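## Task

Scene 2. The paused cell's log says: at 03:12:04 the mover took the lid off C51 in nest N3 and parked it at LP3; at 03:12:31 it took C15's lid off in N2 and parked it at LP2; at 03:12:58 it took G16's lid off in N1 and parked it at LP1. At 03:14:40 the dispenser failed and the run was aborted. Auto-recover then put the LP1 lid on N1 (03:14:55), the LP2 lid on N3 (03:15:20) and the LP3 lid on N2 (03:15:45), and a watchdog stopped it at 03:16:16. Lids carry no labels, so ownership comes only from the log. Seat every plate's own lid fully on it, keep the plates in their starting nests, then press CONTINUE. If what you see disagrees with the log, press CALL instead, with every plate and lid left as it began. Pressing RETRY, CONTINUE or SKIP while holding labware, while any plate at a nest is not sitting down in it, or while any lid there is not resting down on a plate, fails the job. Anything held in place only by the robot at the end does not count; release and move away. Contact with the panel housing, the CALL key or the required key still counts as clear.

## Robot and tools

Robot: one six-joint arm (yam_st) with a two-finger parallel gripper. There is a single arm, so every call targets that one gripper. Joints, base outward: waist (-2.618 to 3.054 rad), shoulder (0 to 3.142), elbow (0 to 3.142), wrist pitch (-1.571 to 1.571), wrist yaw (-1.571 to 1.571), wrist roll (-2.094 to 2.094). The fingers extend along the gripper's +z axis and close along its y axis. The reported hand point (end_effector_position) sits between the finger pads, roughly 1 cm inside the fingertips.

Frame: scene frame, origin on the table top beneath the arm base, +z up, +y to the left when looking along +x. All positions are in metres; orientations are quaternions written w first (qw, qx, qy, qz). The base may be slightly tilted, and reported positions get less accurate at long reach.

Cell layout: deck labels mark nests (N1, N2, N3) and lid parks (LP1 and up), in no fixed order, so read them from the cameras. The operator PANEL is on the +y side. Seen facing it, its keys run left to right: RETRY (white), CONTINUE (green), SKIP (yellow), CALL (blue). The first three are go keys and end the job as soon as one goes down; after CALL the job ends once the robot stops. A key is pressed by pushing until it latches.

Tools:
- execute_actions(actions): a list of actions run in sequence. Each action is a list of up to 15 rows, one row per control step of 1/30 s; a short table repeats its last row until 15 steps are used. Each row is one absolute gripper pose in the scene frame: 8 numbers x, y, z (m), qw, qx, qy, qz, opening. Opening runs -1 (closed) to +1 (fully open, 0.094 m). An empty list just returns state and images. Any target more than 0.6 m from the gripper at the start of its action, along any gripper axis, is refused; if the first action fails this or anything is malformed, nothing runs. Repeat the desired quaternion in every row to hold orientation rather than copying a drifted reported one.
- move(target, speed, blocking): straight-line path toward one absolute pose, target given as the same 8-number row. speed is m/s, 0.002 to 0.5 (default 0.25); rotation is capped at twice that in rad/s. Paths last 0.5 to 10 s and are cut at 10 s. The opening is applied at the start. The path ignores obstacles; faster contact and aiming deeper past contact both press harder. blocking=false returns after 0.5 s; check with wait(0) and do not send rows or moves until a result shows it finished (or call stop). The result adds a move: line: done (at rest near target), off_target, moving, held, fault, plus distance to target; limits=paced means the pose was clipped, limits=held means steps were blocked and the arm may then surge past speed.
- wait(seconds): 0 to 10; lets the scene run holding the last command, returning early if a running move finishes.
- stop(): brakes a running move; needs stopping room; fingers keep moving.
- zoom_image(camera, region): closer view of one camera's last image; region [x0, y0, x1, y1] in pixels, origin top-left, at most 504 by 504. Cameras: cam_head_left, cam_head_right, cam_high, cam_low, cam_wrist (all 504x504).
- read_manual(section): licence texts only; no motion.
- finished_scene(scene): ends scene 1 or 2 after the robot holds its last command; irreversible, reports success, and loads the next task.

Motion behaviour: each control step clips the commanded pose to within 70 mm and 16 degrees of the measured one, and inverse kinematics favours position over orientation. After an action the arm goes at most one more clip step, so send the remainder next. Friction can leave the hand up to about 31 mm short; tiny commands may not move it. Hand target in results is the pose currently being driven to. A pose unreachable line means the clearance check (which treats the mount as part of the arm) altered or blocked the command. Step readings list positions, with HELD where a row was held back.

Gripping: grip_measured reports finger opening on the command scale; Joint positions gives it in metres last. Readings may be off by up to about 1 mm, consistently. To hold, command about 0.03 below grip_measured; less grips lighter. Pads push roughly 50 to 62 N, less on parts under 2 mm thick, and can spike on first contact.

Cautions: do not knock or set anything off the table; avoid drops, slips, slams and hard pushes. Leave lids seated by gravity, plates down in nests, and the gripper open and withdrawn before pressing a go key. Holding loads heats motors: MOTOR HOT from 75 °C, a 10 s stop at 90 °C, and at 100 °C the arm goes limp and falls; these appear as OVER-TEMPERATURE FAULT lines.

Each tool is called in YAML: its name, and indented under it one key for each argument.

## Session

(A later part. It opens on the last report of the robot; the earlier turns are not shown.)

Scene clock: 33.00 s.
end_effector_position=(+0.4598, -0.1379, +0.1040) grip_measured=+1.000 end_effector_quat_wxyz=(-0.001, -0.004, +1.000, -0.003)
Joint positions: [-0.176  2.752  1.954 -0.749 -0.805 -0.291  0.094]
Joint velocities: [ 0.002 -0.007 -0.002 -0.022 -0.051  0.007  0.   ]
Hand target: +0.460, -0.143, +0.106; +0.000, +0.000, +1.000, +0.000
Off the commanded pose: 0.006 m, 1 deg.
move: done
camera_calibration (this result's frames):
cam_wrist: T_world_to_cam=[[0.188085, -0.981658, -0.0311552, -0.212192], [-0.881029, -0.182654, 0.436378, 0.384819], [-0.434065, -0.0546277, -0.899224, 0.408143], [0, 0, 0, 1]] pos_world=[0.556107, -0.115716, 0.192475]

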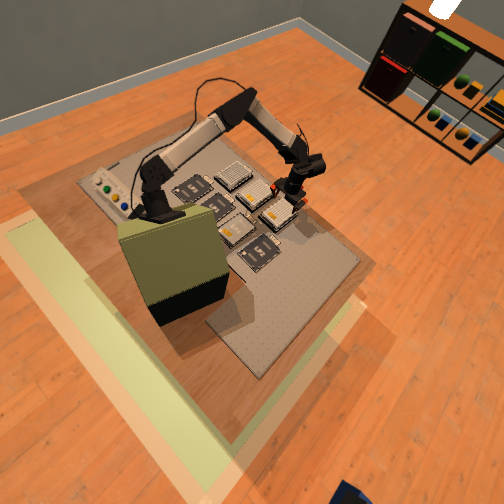

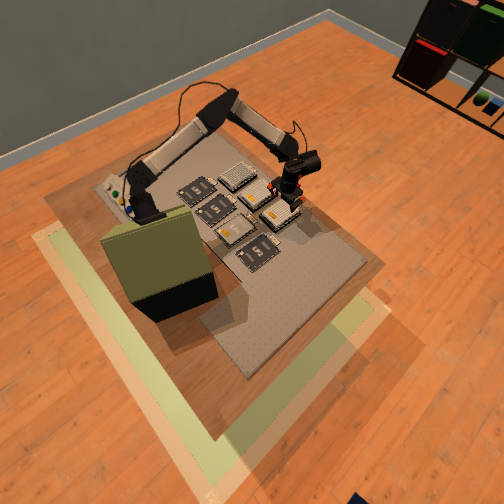

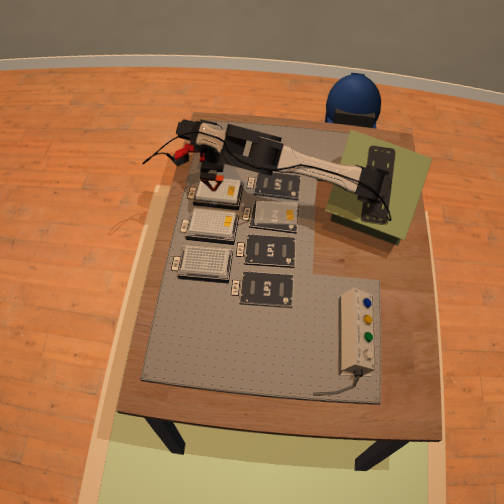

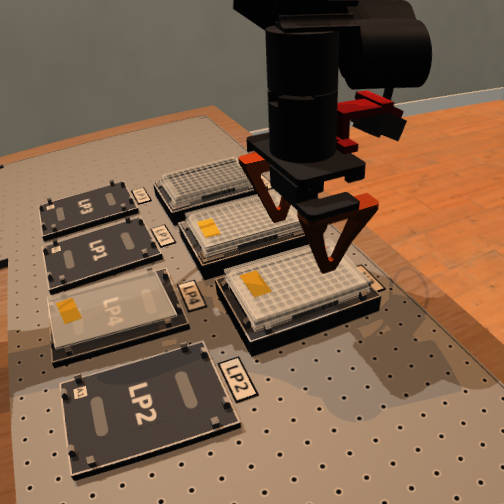

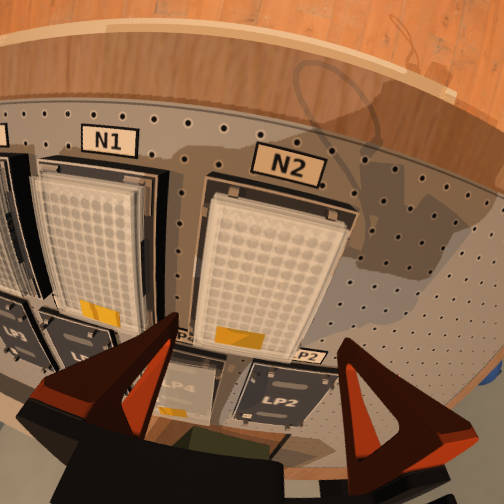

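execute_actions:
  actions:
    - [[0.462,-0.138,0.097,0,0,1,0,1],[0.463,-0.138,0.091,0,0,1,0,1],[0.463,-0.138,0.085,0,0,1,0,1],[0.463,-0.138,0.079,0,0,1,0,1],[0.463,-0.138,0.074,0,0,1,0,1],[0.463,-0.138,0.069,0,0,1,0,1],[0.462,-0.138,0.064,0,0,1,0,1],[0.461,-0.138,0.060,0,0,1,0,1],[0.460,-0.138,0.057,0,0,1,0,1],[0.460,-0.138,0.057,0,0,1,0,1],[0.460,-0.138,0.059,0,0,1,0,1]]

Scene clock: 34.47 s.
end_effector_position=(+0.4552, -0.1351, +0.0614) grip_measured=+1.000 end_effector_quat_wxyz=(-0.010, +0.002, +1.000, +0.001)
Joint positions: [-0.11   2.815  1.954 -0.646 -0.805 -0.203  0.094]
Joint velocities: [ 0.007  0.002  0.012  0.11  -0.022  0.037  0.   ]
Hand target: +0.460, -0.138, +0.059; -0.000, -0.000, +1.000, -0.000
Off the commanded pose: 0.006 m, 1 deg.
Step readings (end_effector_position):
0: (+0.4591, -0.1377, +0.1040)
1: (+0.4591, -0.1377, +0.1040)
2: (+0.4593, -0.1378, +0.1037)
4: (+0.4604, -0.1385, +0.1011)
8: (+0.4592, -0.1385, +0.0837)
15: end_effector_position above
camera_calibration (this result's frames):
cam_wrist: T_world_to_cam=[[0.174086, -0.983838, -0.0419236, -0.203091], [-0.87514, -0.17409, 0.451467, 0.397419], [-0.451468, -0.0419048, -0.891303, 0.377138], [0, 0, 0, 1]] pos_world=[0.553419, -0.114818, 0.148208]

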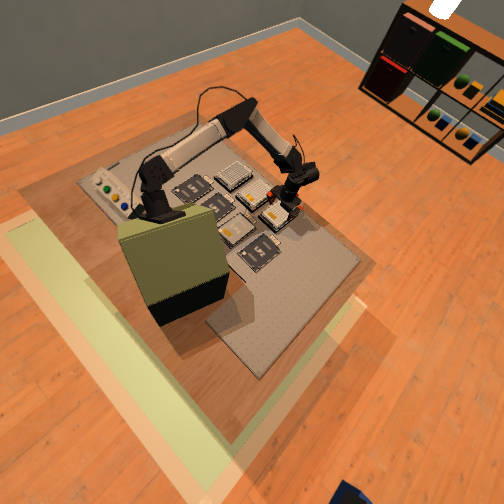

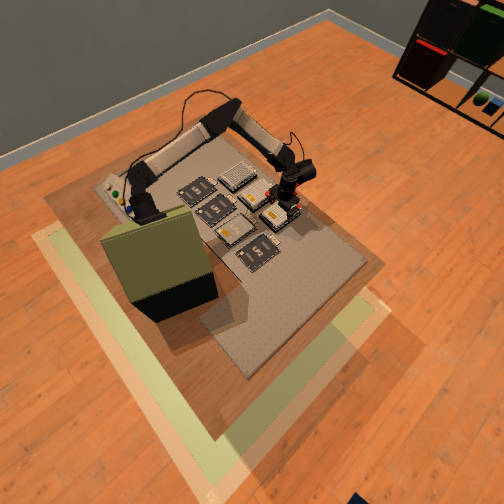

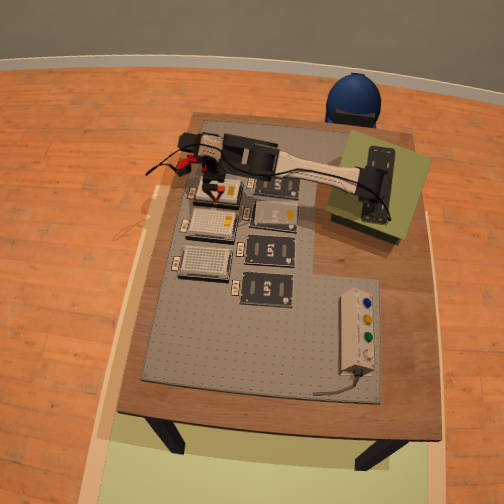

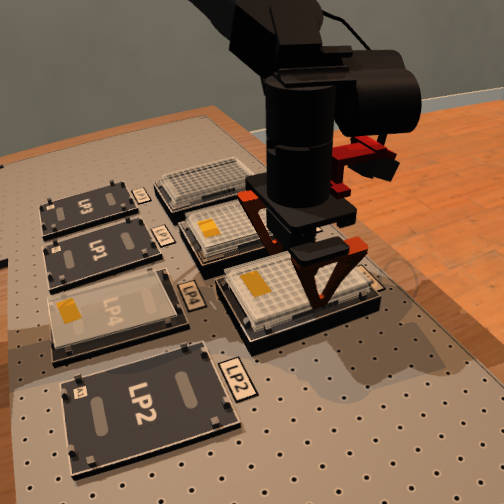

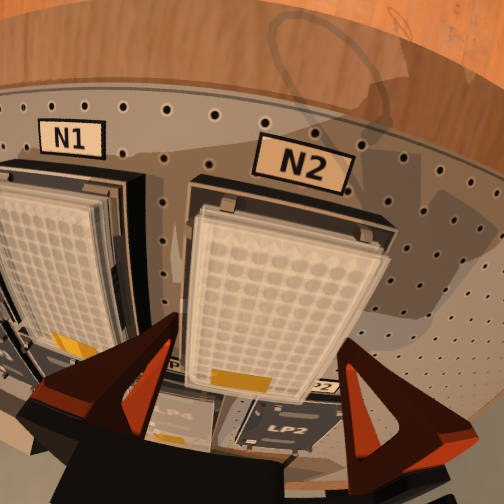

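zoom_image:
  camera: "cam_low"
  region: [210, 220, 390, 360]

Region (210, 220, 390, 360) of cam_low's 504x504 image, scaled by 2.800, with more detail than that image has.

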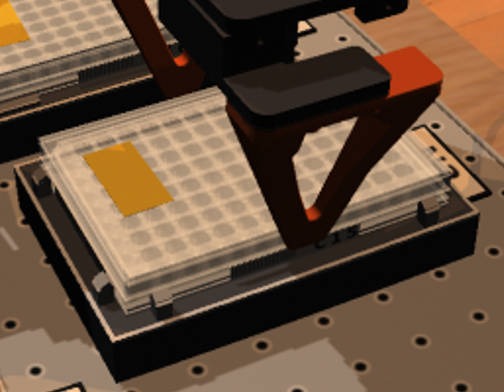

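Good. Close.

execute_actions:
  actions:
    - [[0.457,-0.136,0.060,-0.004,0,1,0,0.95],[0.457,-0.136,0.060,-0.004,0,1,0,0.92],[0.457,-0.136,0.060,-0.004,0,1,0,0.89],[0.457,-0.136,0.060,-0.004,0,1,0,0.86],[0.457,-0.136,0.060,-0.004,0,1,0,0.84],[0.457,-0.136,0.060,-0.004,0,1,0,0.82],[0.457,-0.136,0.060,-0.004,0,1,0,0.80],[0.457,-0.136,0.060,-0.004,0,1,0,0.79],[0.457,-0.136,0.060,-0.004,0,1,0,0.78],[0.457,-0.136,0.060,-0.004,0,1,0,0.77],[0.457,-0.136,0.060,-0.004,0,1,0,0.76],[0.457,-0.136,0.060,-0.004,0,1,0,0.75],[0.457,-0.136,0.060,-0.004,0,1,0,0.74]]
    - [[0.457,-0.136,0.066,0,0,1,0,0.74],[0.457,-0.134,0.072,0,0,1,0,0.74],[0.457,-0.133,0.078,0,0,1,0,0.74],[0.457,-0.133,0.084,0,0,1,0,0.74],[0.457,-0.133,0.090,0,0,1,0,0.74],[0.457,-0.134,0.096,0,0,1,0,0.74],[0.457,-0.135,0.102,0,0,1,0,0.74],[0.457,-0.135,0.108,0,0,1,0,0.74],[0.457,-0.135,0.114,0,0,1,0,0.74],[0.457,-0.135,0.118,0,0,1,0,0.74]]

Scene clock: 36.43 s.
end_effector_position=(+0.4672, -0.1395, +0.1183) grip_measured=+0.781 end_effector_quat_wxyz=(+0.017, -0.006, +1.000, -0.008)
Joint positions: [-0.196  2.722  1.938 -0.731 -0.804 -0.285  0.084]
Joint velocities: [-0.061 -0.032 -0.012 -0.154 -0.037 -0.125 -0.001]
Hand target: +0.457, -0.135, +0.118; +0.001, +0.000, +1.000, +0.000
Off the commanded pose: 0.011 m, 2 deg.
Step readings (end_effector_position; steps 1 to 15: 1st action; 16 to 30: 2nd action):
0: (+0.4586, -0.1358, +0.0613)
1: (+0.4586, -0.1358, +0.0613)
2: (+0.4586, -0.1358, +0.0613)
4: (+0.4586, -0.1358, +0.0613)
8: (+0.4586, -0.1358, +0.0613)
15: (+0.4586, -0.1358, +0.0613)
16: (+0.4586, -0.1358, +0.0613)
17: (+0.4588, -0.1355, +0.0617)
19: (+0.4583, -0.1352, +0.0642)
23: (+0.4609, -0.1353, +0.0824)
30: end_effector_position above
camera_calibration (this result's frames):
cam_wrist: T_world_to_cam=[[0.192079, -0.981286, -0.0135675, -0.218528], [-0.895101, -0.180843, 0.407541, 0.395067], [-0.402368, -0.0661356, -0.913086, 0.409336], [0, 0, 0, 1]] pos_world=[0.560303, -0.115921, 0.209789]

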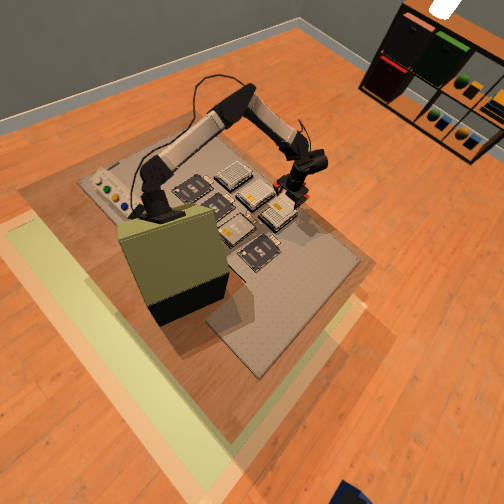

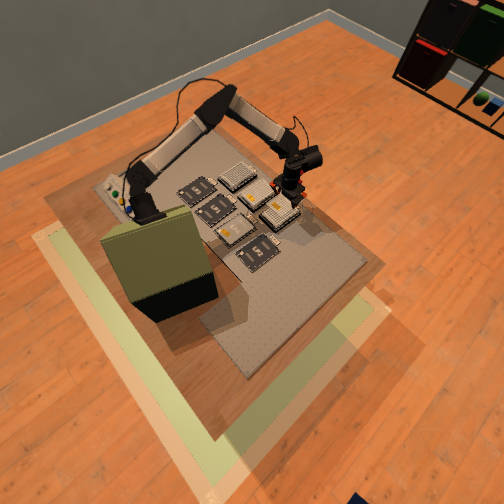

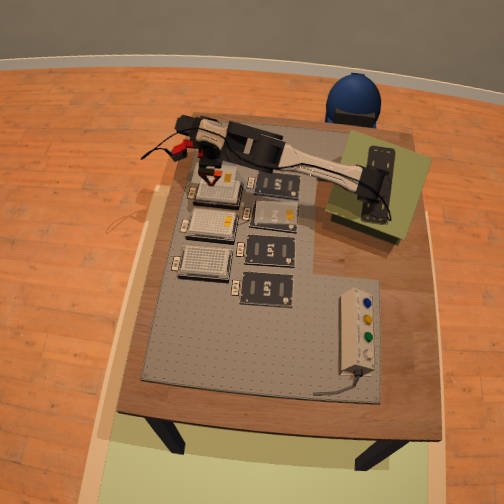

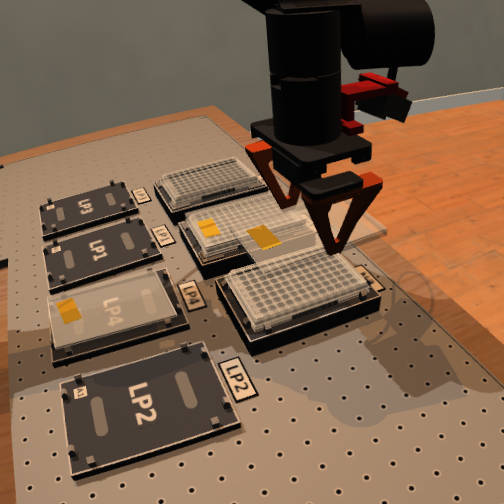

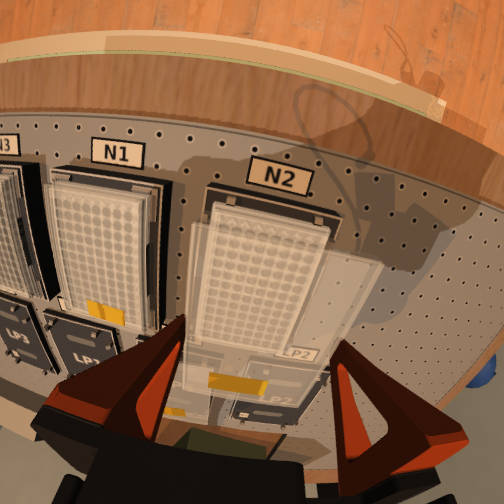

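move:
  target: [0.464,0.136,0.108,0,0,1,0,0.74]
  speed: 0.3

Scene clock: 38.47 s.
end_effector_position=(+0.4623, +0.1366, +0.1047) grip_measured=+0.781 end_effector_quat_wxyz=(-0.007, -0.001, +1.000, +0.002)
Joint positions: [ 0.246  2.175  1.667 -0.653 -0.721  0.277  0.084]
Joint velocities: [ 0.012  0.002  0.002  0.022 -0.022  0.007 -0.002]
Hand target: +0.466, +0.136, +0.108; +0.001, -0.000, +1.000, -0.001
Off the commanded pose: 0.004 m, 1 deg.
move: done
camera_calibration (this result's frames):
cam_wrist: T_world_to_cam=[[0.180651, -0.982618, -0.0427414, 0.0616792], [-0.87688, -0.180589, 0.4455, 0.433664], [-0.445475, -0.0430007, -0.894261, 0.427966], [0, 0, 0, 1]] pos_world=[0.559776, 0.157325, 0.192153]

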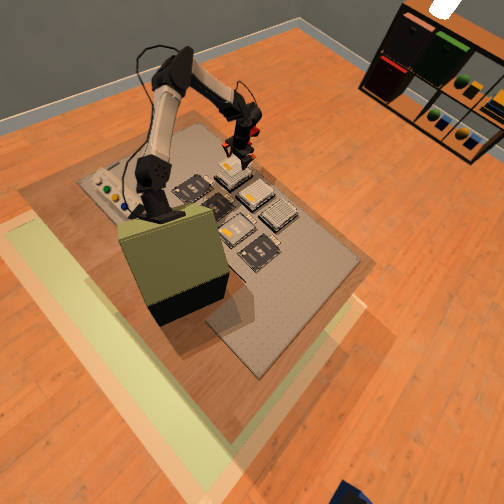

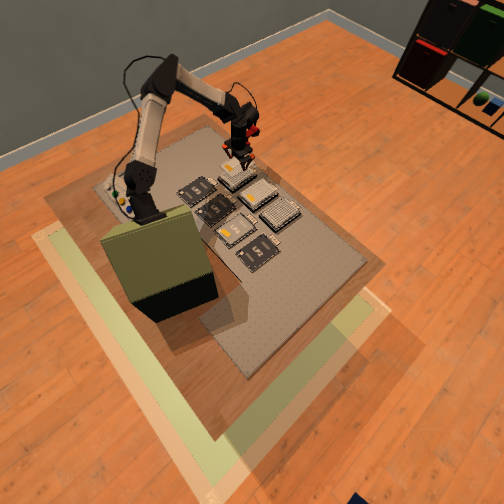

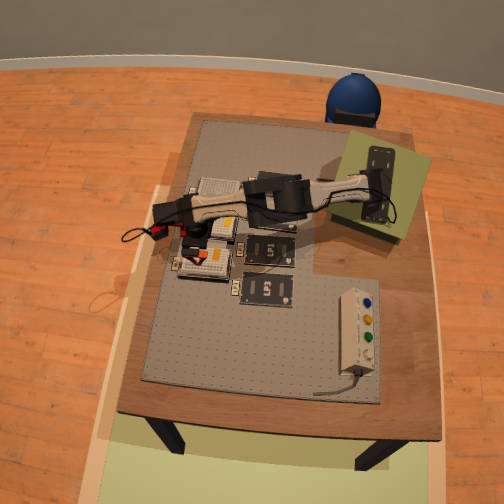

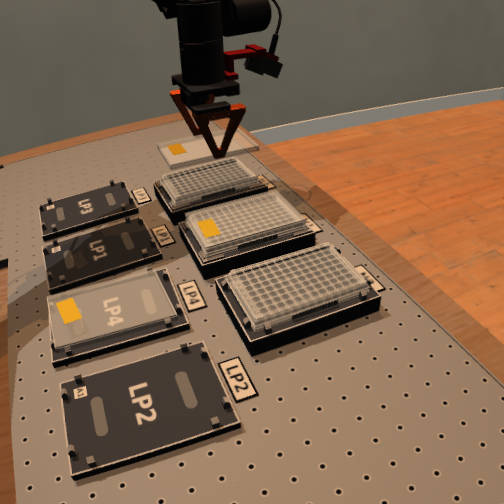

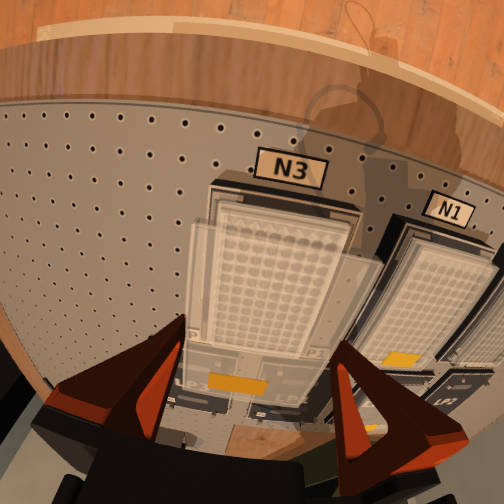

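execute_actions:
  actions:
    - [[0.462,0.136,0.098,0,0,1,0,0.74],[0.461,0.136,0.092,0,0,1,0,0.74],[0.460,0.136,0.087,0,0,1,0,0.74],[0.460,0.136,0.082,0,0,1,0,0.74],[0.460,0.136,0.078,0,0,1,0,0.74],[0.460,0.136,0.076,0,0,1,0,0.74],[0.460,0.136,0.078,0,0,1,0,0.74]]

Scene clock: 39.73 s.
end_effector_position=(+0.4674, +0.1452, +0.0888) grip_measured=+0.781 end_effector_quat_wxyz=(+0.008, -0.009, +1.000, +0.006)
Joint positions: [ 0.281  2.188  1.654 -0.561 -0.704  0.329  0.084]
Joint velocities: [ 0.012  0.017 -0.007  0.066 -0.081 -0.007 -0.   ]
Hand target: +0.460, +0.136, +0.078; -0.000, -0.000, +1.000, -0.000
Off the commanded pose: 0.016 m, 2 deg.
Step readings (end_effector_position):
0: (+0.4623, +0.1364, +0.1047)
1: (+0.4630, +0.1365, +0.1047)
2: (+0.4643, +0.1369, +0.1044)
4: (+0.4671, +0.1384, +0.1027)
8: (+0.4670, +0.1438, +0.0935)
15: end_effector_position above
camera_calibration (this result's frames):
cam_wrist: T_world_to_cam=[[0.197805, -0.979242, -0.0442427, 0.0601732], [-0.886501, -0.197968, 0.41824, 0.456266], [-0.418317, -0.0435088, -0.907258, 0.404981], [0, 0, 0, 1]] pos_world=[0.561988, 0.16687, 0.179256]

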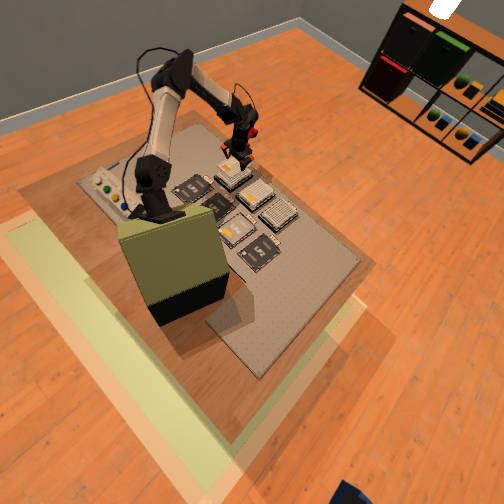

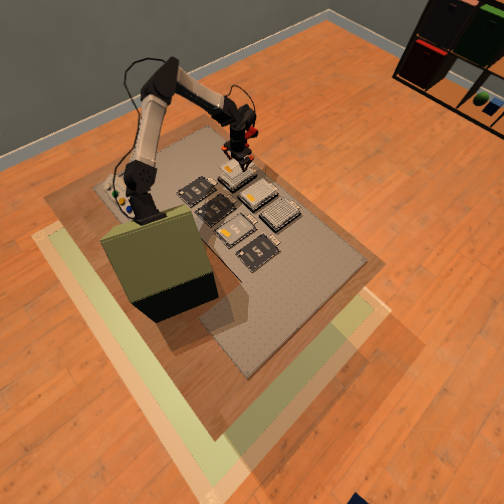

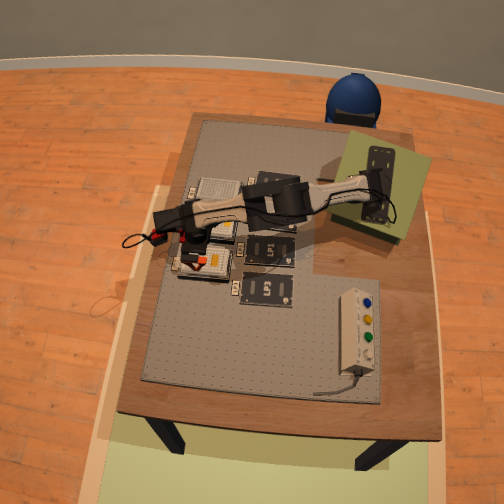

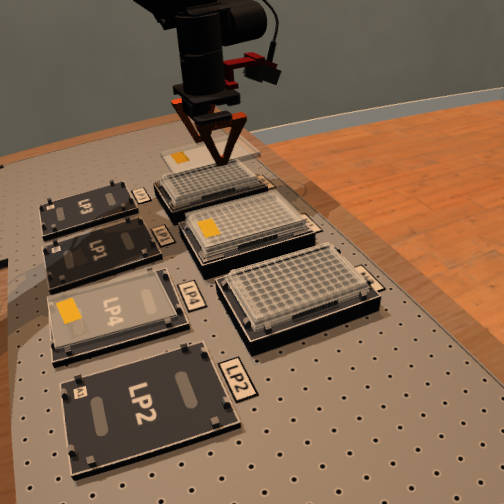

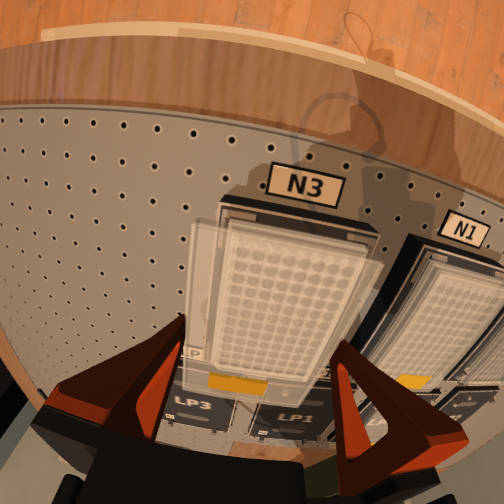

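execute_actions:
  actions:
    - [[0.460,0.134,0.074,0,0,1,0,0.74],[0.460,0.131,0.070,0,0,1,0,0.74],[0.460,0.129,0.067,0,0,1,0,0.74],[0.460,0.129,0.067,0,0,1,0,0.74],[0.460,0.129,0.067,0,0,1,0,0.74],[0.460,0.131,0.070,0,0,1,0,0.74],[0.460,0.135,0.075,0,0,1,0,0.74]]

Scene clock: 40.93 s.
end_effector_position=(+0.4705, +0.1397, +0.0822) grip_measured=+0.781 end_effector_quat_wxyz=(+0.012, -0.009, +1.000, +0.005)
Joint positions: [ 0.281  2.209  1.654 -0.53  -0.7    0.335  0.084]
Joint velocities: [-0.012 -0.007  0.007 -0.022  0.022 -0.007 -0.   ]
Hand target: +0.460, +0.135, +0.075; -0.000, -0.000, +1.000, -0.000
Off the commanded pose: 0.014 m, 2 deg.
Step readings (end_effector_position):
0: (+0.4689, +0.1455, +0.0888)
1: (+0.4691, +0.1456, +0.0888)
2: (+0.4696, +0.1453, +0.0884)
4: (+0.4712, +0.1438, +0.0861)
8: (+0.4705, +0.1398, +0.0822)
15: end_effector_position above
camera_calibration (this result's frames):
cam_wrist: T_world_to_cam=[[0.19823, -0.97927, -0.0416525, 0.0534455], [-0.890095, -0.197647, 0.410691, 0.462947], [-0.41041, -0.0443367, -0.910823, 0.396691], [0, 0, 0, 1]] pos_world=[0.564278, 0.161426, 0.173413]

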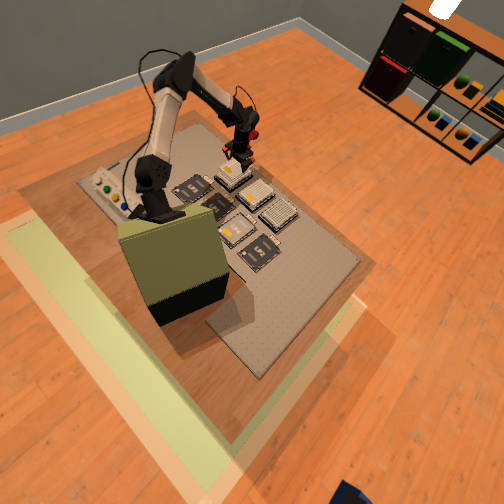

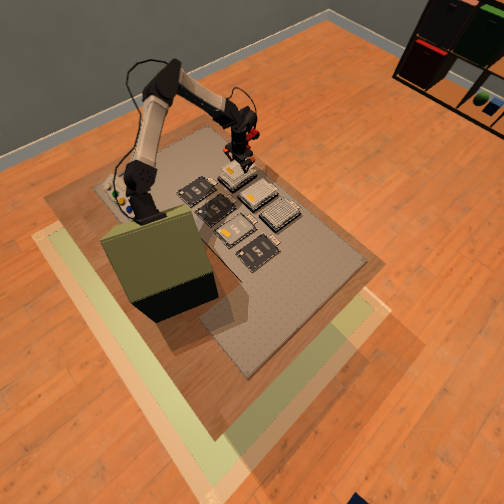

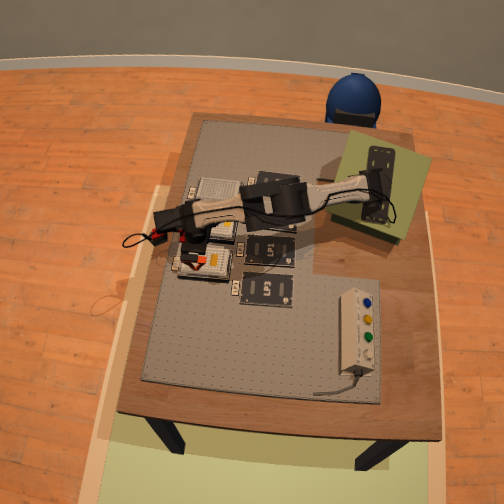

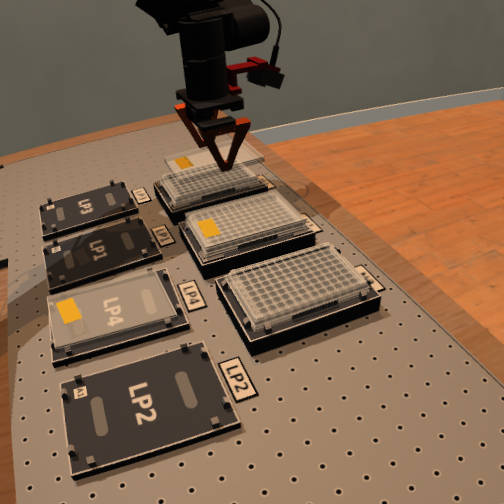

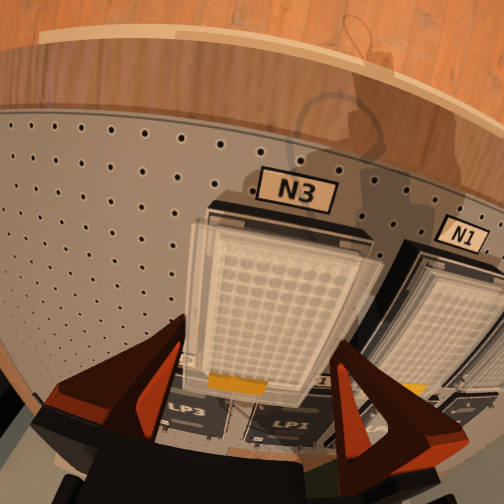

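execute_actions:
  actions:
    - [[0.454,0.132,0.071,0,0,1,0,0.74],[0.448,0.129,0.067,0,0,1,0,0.74],[0.446,0.128,0.066,0,0,1,0,0.74],[0.446,0.128,0.066,0,0,1,0,0.74],[0.450,0.130,0.069,0,0,1,0,0.74],[0.458,0.135,0.075,0,0,1,0,0.74]]

Scene clock: 41.80 s.
end_effector_position=(+0.4521, +0.1254, +0.0733) grip_measured=+0.781 end_effector_quat_wxyz=(-0.004, +0.008, +1.000, -0.001)
Joint positions: [ 0.281  2.206  1.583 -0.507 -0.698  0.34   0.084]
Joint velocities: [ 0.002 -0.002  0.002 -0.022  0.022  0.037 -0.001]
Hand target: +0.458, +0.135, +0.075; +0.000, -0.000, +1.000, +0.000
Off the commanded pose: 0.011 m, 1 deg.
Step readings (end_effector_position):
0: (+0.4705, +0.1397, +0.0822)
1: (+0.4699, +0.1389, +0.0814)
2: (+0.4683, +0.1374, +0.0804)
4: (+0.4599, +0.1309, +0.0764)
8: (+0.4523, +0.1255, +0.0733)
15: end_effector_position above
camera_calibration (this result's frames):
cam_wrist: T_world_to_cam=[[0.164169, -0.98582, -0.0347371, 0.058405], [-0.88212, -0.162478, 0.442115, 0.437019], [-0.44149, -0.0419392, -0.896286, 0.393051], [0, 0, 0, 1]] pos_world=[0.549442, 0.145067, 0.161102]

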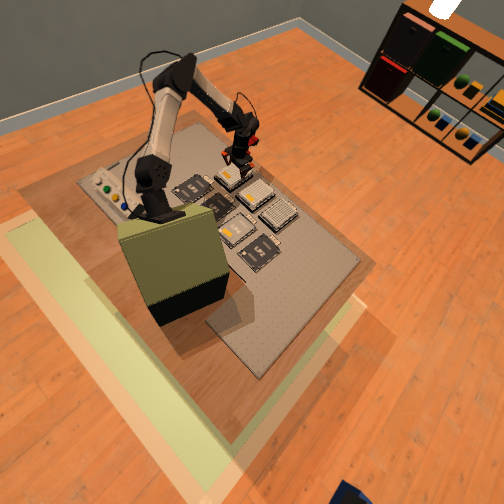

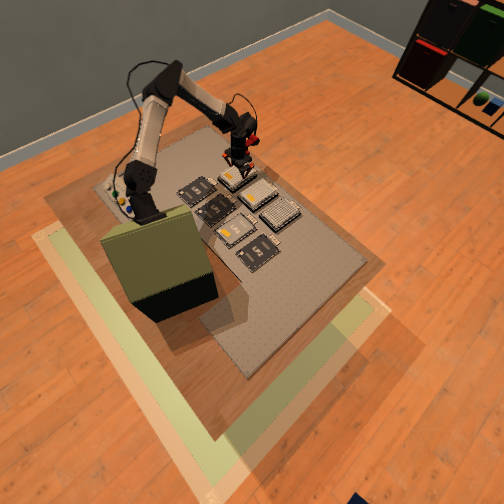

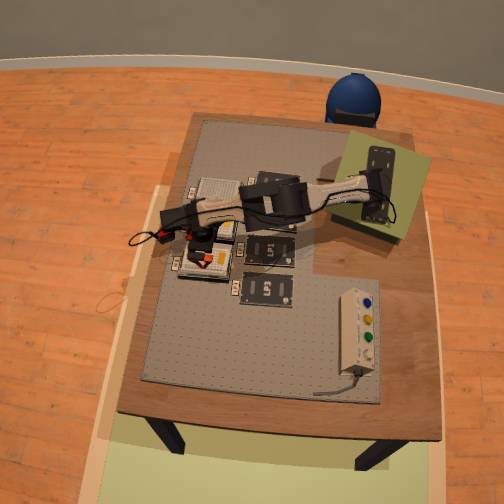

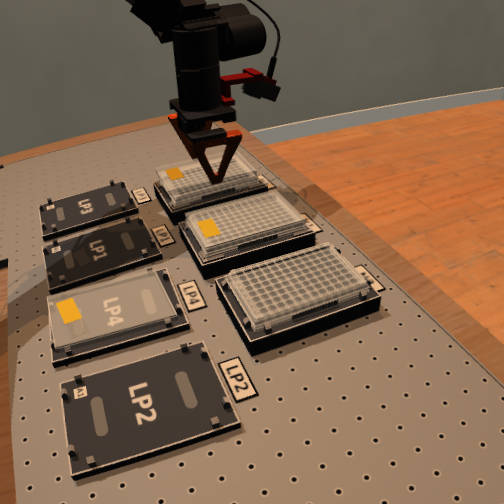

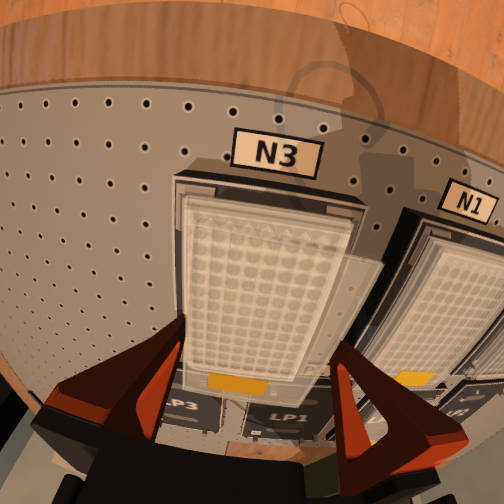

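execute_actions:
  actions:
    - [[0.470,0.140,0.082,0,0,1,0,0.74],[0.470,0.140,0.082,0,0,1,0,0.74],[0.459,0.135,0.079,0,0,1,0,0.74]]

Scene clock: 43.57 s.
end_effector_position=(+0.4597, +0.1324, +0.0782) grip_measured=+0.781 end_effector_quat_wxyz=(+0.001, +0.003, +1.000, +0.000)
Joint positions: [ 0.281  2.205  1.618 -0.529 -0.698  0.34   0.084]
Joint velocities: [ 0.002 -0.007 -0.002  0.007 -0.007  0.007  0.   ]
Hand target: +0.459, +0.135, +0.079; +0.000, +0.000, +1.000, +0.000
Off the commanded pose: 0.003 m, 0 deg.
Step readings (end_effector_position):
0: (+0.4521, +0.1254, +0.0733)
1: (+0.4528, +0.1265, +0.0742)
2: (+0.4555, +0.1283, +0.0752)
4: (+0.4595, +0.1318, +0.0776)
8: (+0.4597, +0.1324, +0.0782)
15: end_effector_position above
camera_calibration (this result's frames):
cam_wrist: T_world_to_cam=[[0.173723, -0.984117, -0.0365238, 0.0597525], [-0.885149, -0.172294, 0.432233, 0.446223], [-0.431661, -0.0427597, -0.901022, 0.397109], [0, 0, 0, 1]] pos_world=[0.55601, 0.152665, 0.167114]

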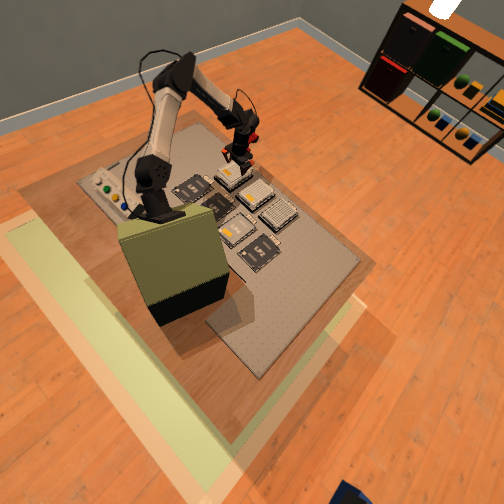

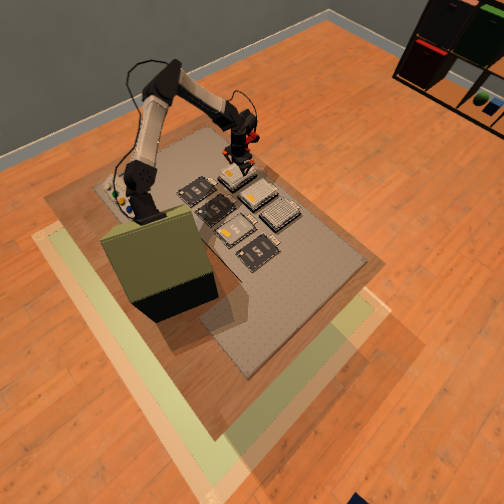

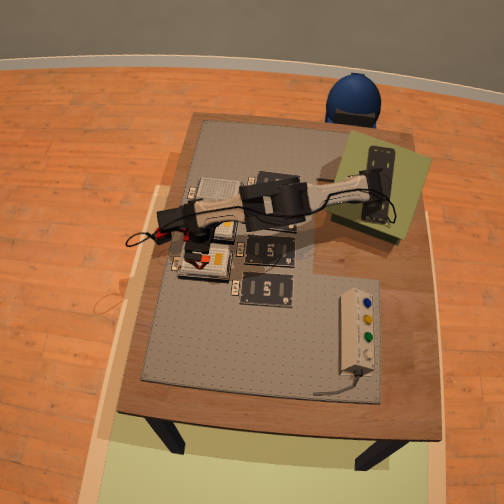

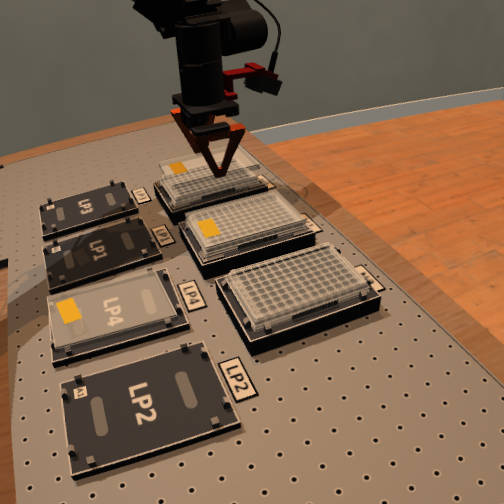

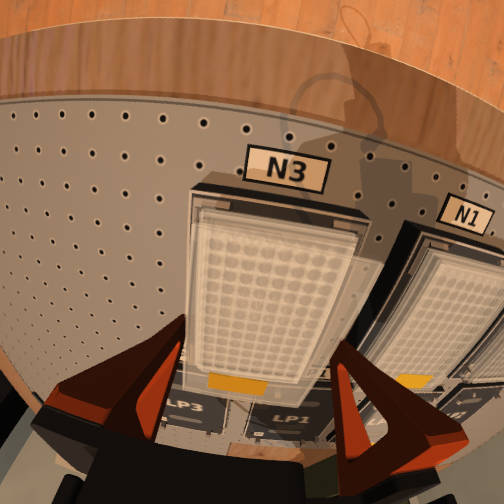

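execute_actions:
  actions:
    - [[0.459,0.128,0.054,0,0,1,0,0.74],[0.459,0.127,0.052,0,0,1,0,0.74],[0.459,0.130,0.056,0,0,1,0,0.74],[0.459,0.135,0.061,0,0,1,0,0.74]]

Scene clock: 45.00 s.
end_effector_position=(+0.4583, +0.1321, +0.0660) grip_measured=+0.781 end_effector_quat_wxyz=(-0.001, +0.003, +1.000, +0.000)
Joint positions: [ 0.299  2.228  1.618 -0.498 -0.692  0.358  0.084]
Joint velocities: [-0.012  0.007 -0.012 -0.051  0.022  0.022 -0.   ]
Hand target: +0.459, +0.135, +0.061; +0.000, -0.000, +1.000, +0.000
Off the commanded pose: 0.006 m, 0 deg.
Step readings (end_effector_position):
0: (+0.4597, +0.1324, +0.0782)
1: (+0.4601, +0.1322, +0.0770)
2: (+0.4615, +0.1320, +0.0749)
4: (+0.4606, +0.1312, +0.0699)
8: (+0.4580, +0.1320, +0.0660)
15: end_effector_position above
camera_calibration (this result's frames):
cam_wrist: T_world_to_cam=[[0.17275, -0.984278, -0.0368093, 0.0597528], [-0.88368, -0.171384, 0.435588, 0.449132], [-0.435048, -0.04272, -0.899393, 0.386894], [0, 0, 0, 1]] pos_world=[0.554884, 0.152315, 0.154533]

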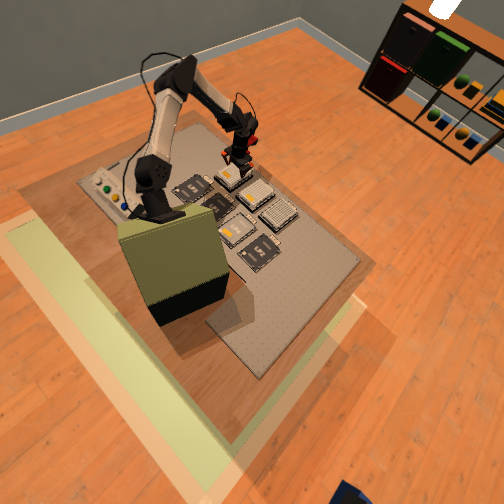

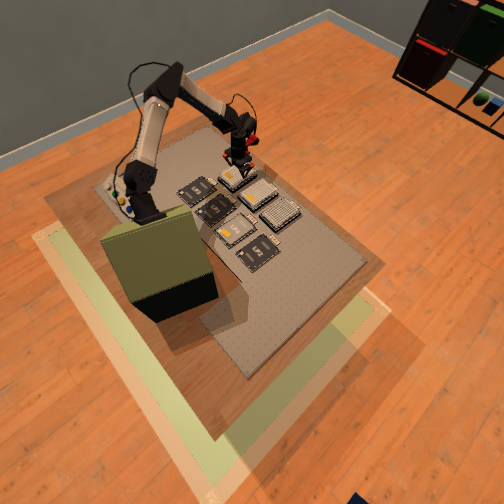

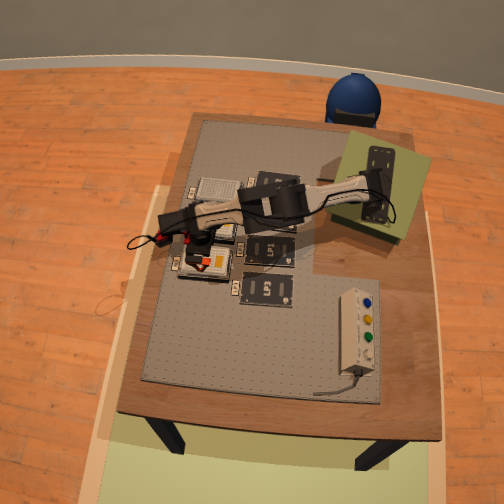

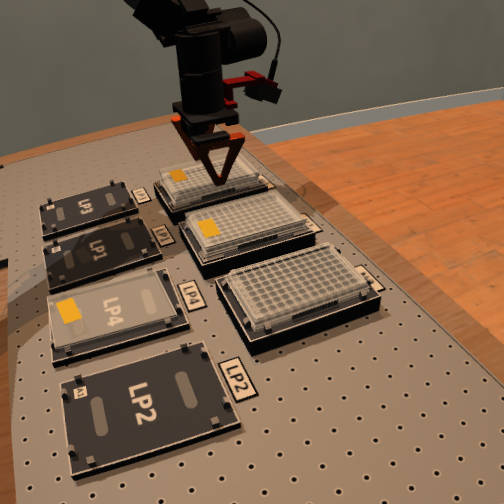

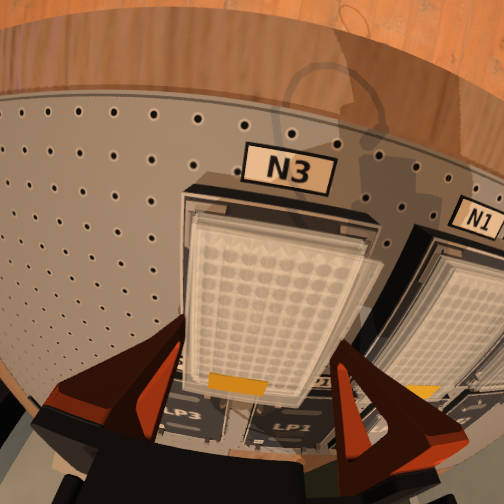

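execute_actions:
  actions: []

Scene clock: 46.37 s.
end_effector_position=(+0.4583, +0.1321, +0.0660) grip_measured=+0.781 end_effector_quat_wxyz=(-0.001, +0.003, +1.000, +0.000)
Joint positions: [ 0.299  2.228  1.618 -0.498 -0.692  0.358  0.084]
Joint velocities: [-0.017 -0.002 -0.007  0.022 -0.022 -0.007 -0.001]
Hand target: +0.459, +0.135, +0.061; +0.000, -0.000, +1.000, +0.000
Off the commanded pose: 0.006 m, 0 deg.
camera_calibration (this result's frames):
cam_wrist: T_world_to_cam=[[0.17275, -0.984278, -0.0368093, 0.0597528], [-0.88368, -0.171384, 0.435588, 0.449132], [-0.435048, -0.04272, -0.899393, 0.386894], [0, 0, 0, 1]] pos_world=[0.554884, 0.152315, 0.154533]

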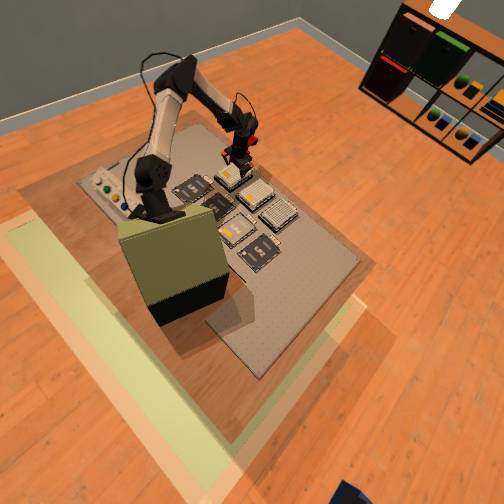

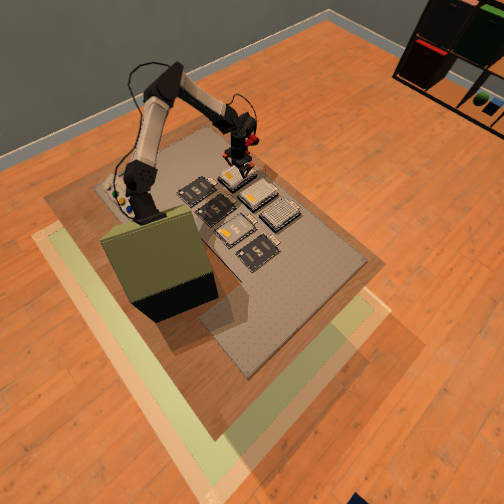

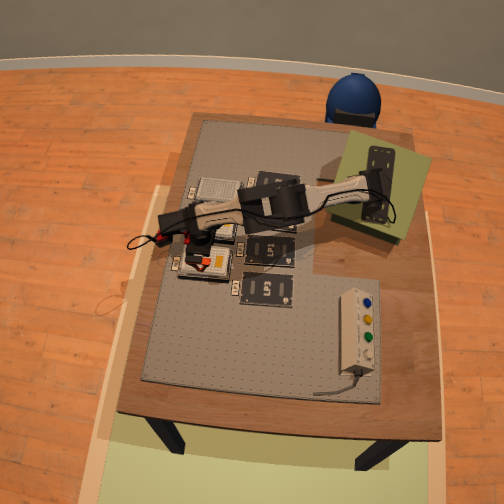

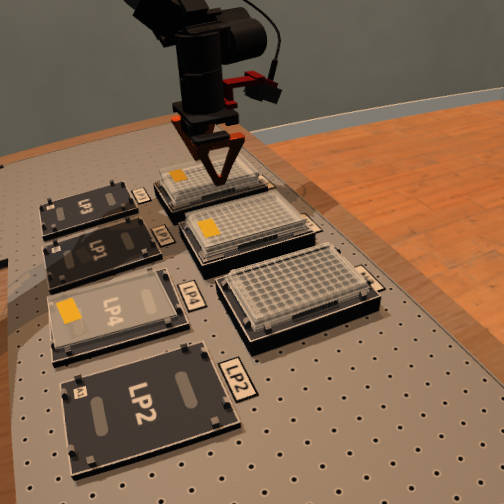

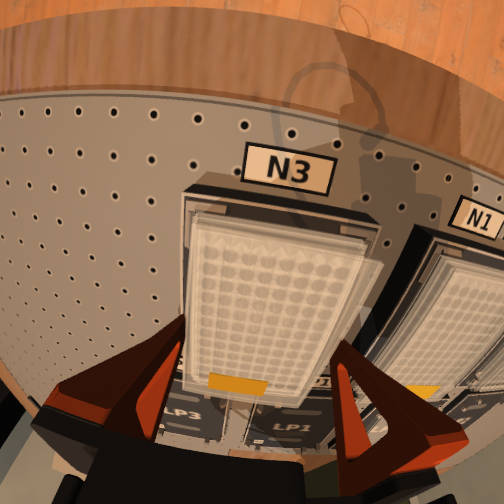

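execute_actions:
  actions:
    - [[0.4585,0.145,0.060,0,0,1,0,0.74],[0.4585,0.145,0.060,0,0,1,0,0.74],[0.4585,0.135,0.061,0,0,1,0,0.74]]

Scene clock: 47.33 s.
end_effector_position=(+0.4581, +0.1322, +0.0655) grip_measured=+0.781 end_effector_quat_wxyz=(-0.001, +0.005, +1.000, -0.001)
Joint positions: [ 0.3    2.228  1.618 -0.498 -0.689  0.362  0.084]
Joint velocities: [-0.002 -0.027 -0.007 -0.037  0.037  0.066  0.001]
Hand target: +0.458, +0.135, +0.061; +0.000, -0.000, +1.000, +0.000
Off the commanded pose: 0.005 m, 1 deg.
Step readings (end_effector_position):
0: (+0.4583, +0.1321, +0.0660)
1: (+0.4581, +0.1322, +0.0657)
2: (+0.4581, +0.1322, +0.0655)
4: (+0.4581, +0.1322, +0.0655)
8: (+0.4581, +0.1322, +0.0655)
15: end_effector_position above
camera_calibration (this result's frames):
cam_wrist: T_world_to_cam=[[0.169277, -0.984958, -0.0346933, 0.061436], [-0.884221, -0.167324, 0.43607, 0.448841], [-0.435315, -0.0431401, -0.899244, 0.386586], [0, 0, 0, 1]] pos_world=[0.554761, 0.152291, 0.15404]

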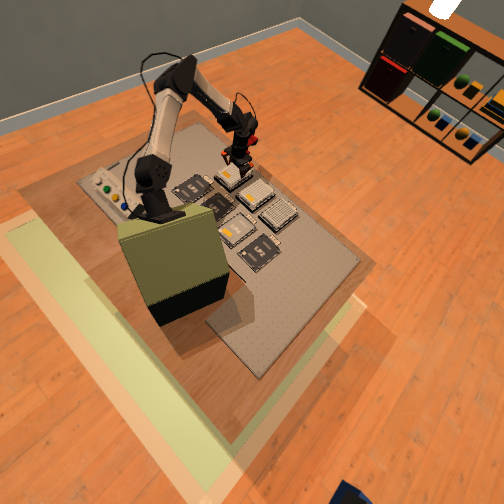

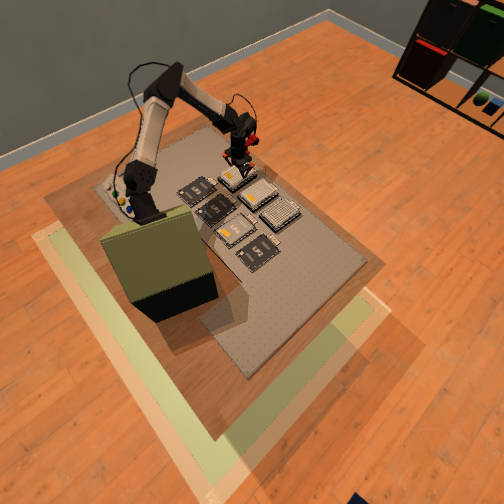

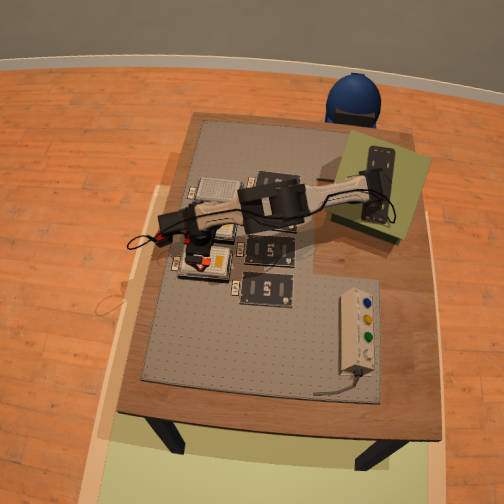

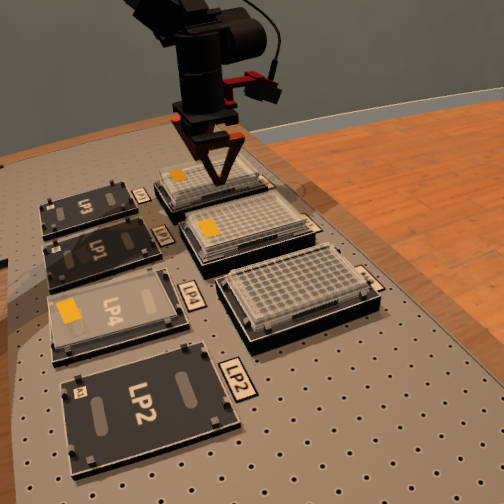

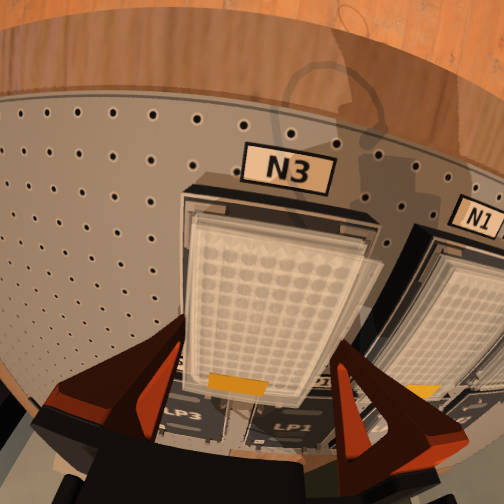

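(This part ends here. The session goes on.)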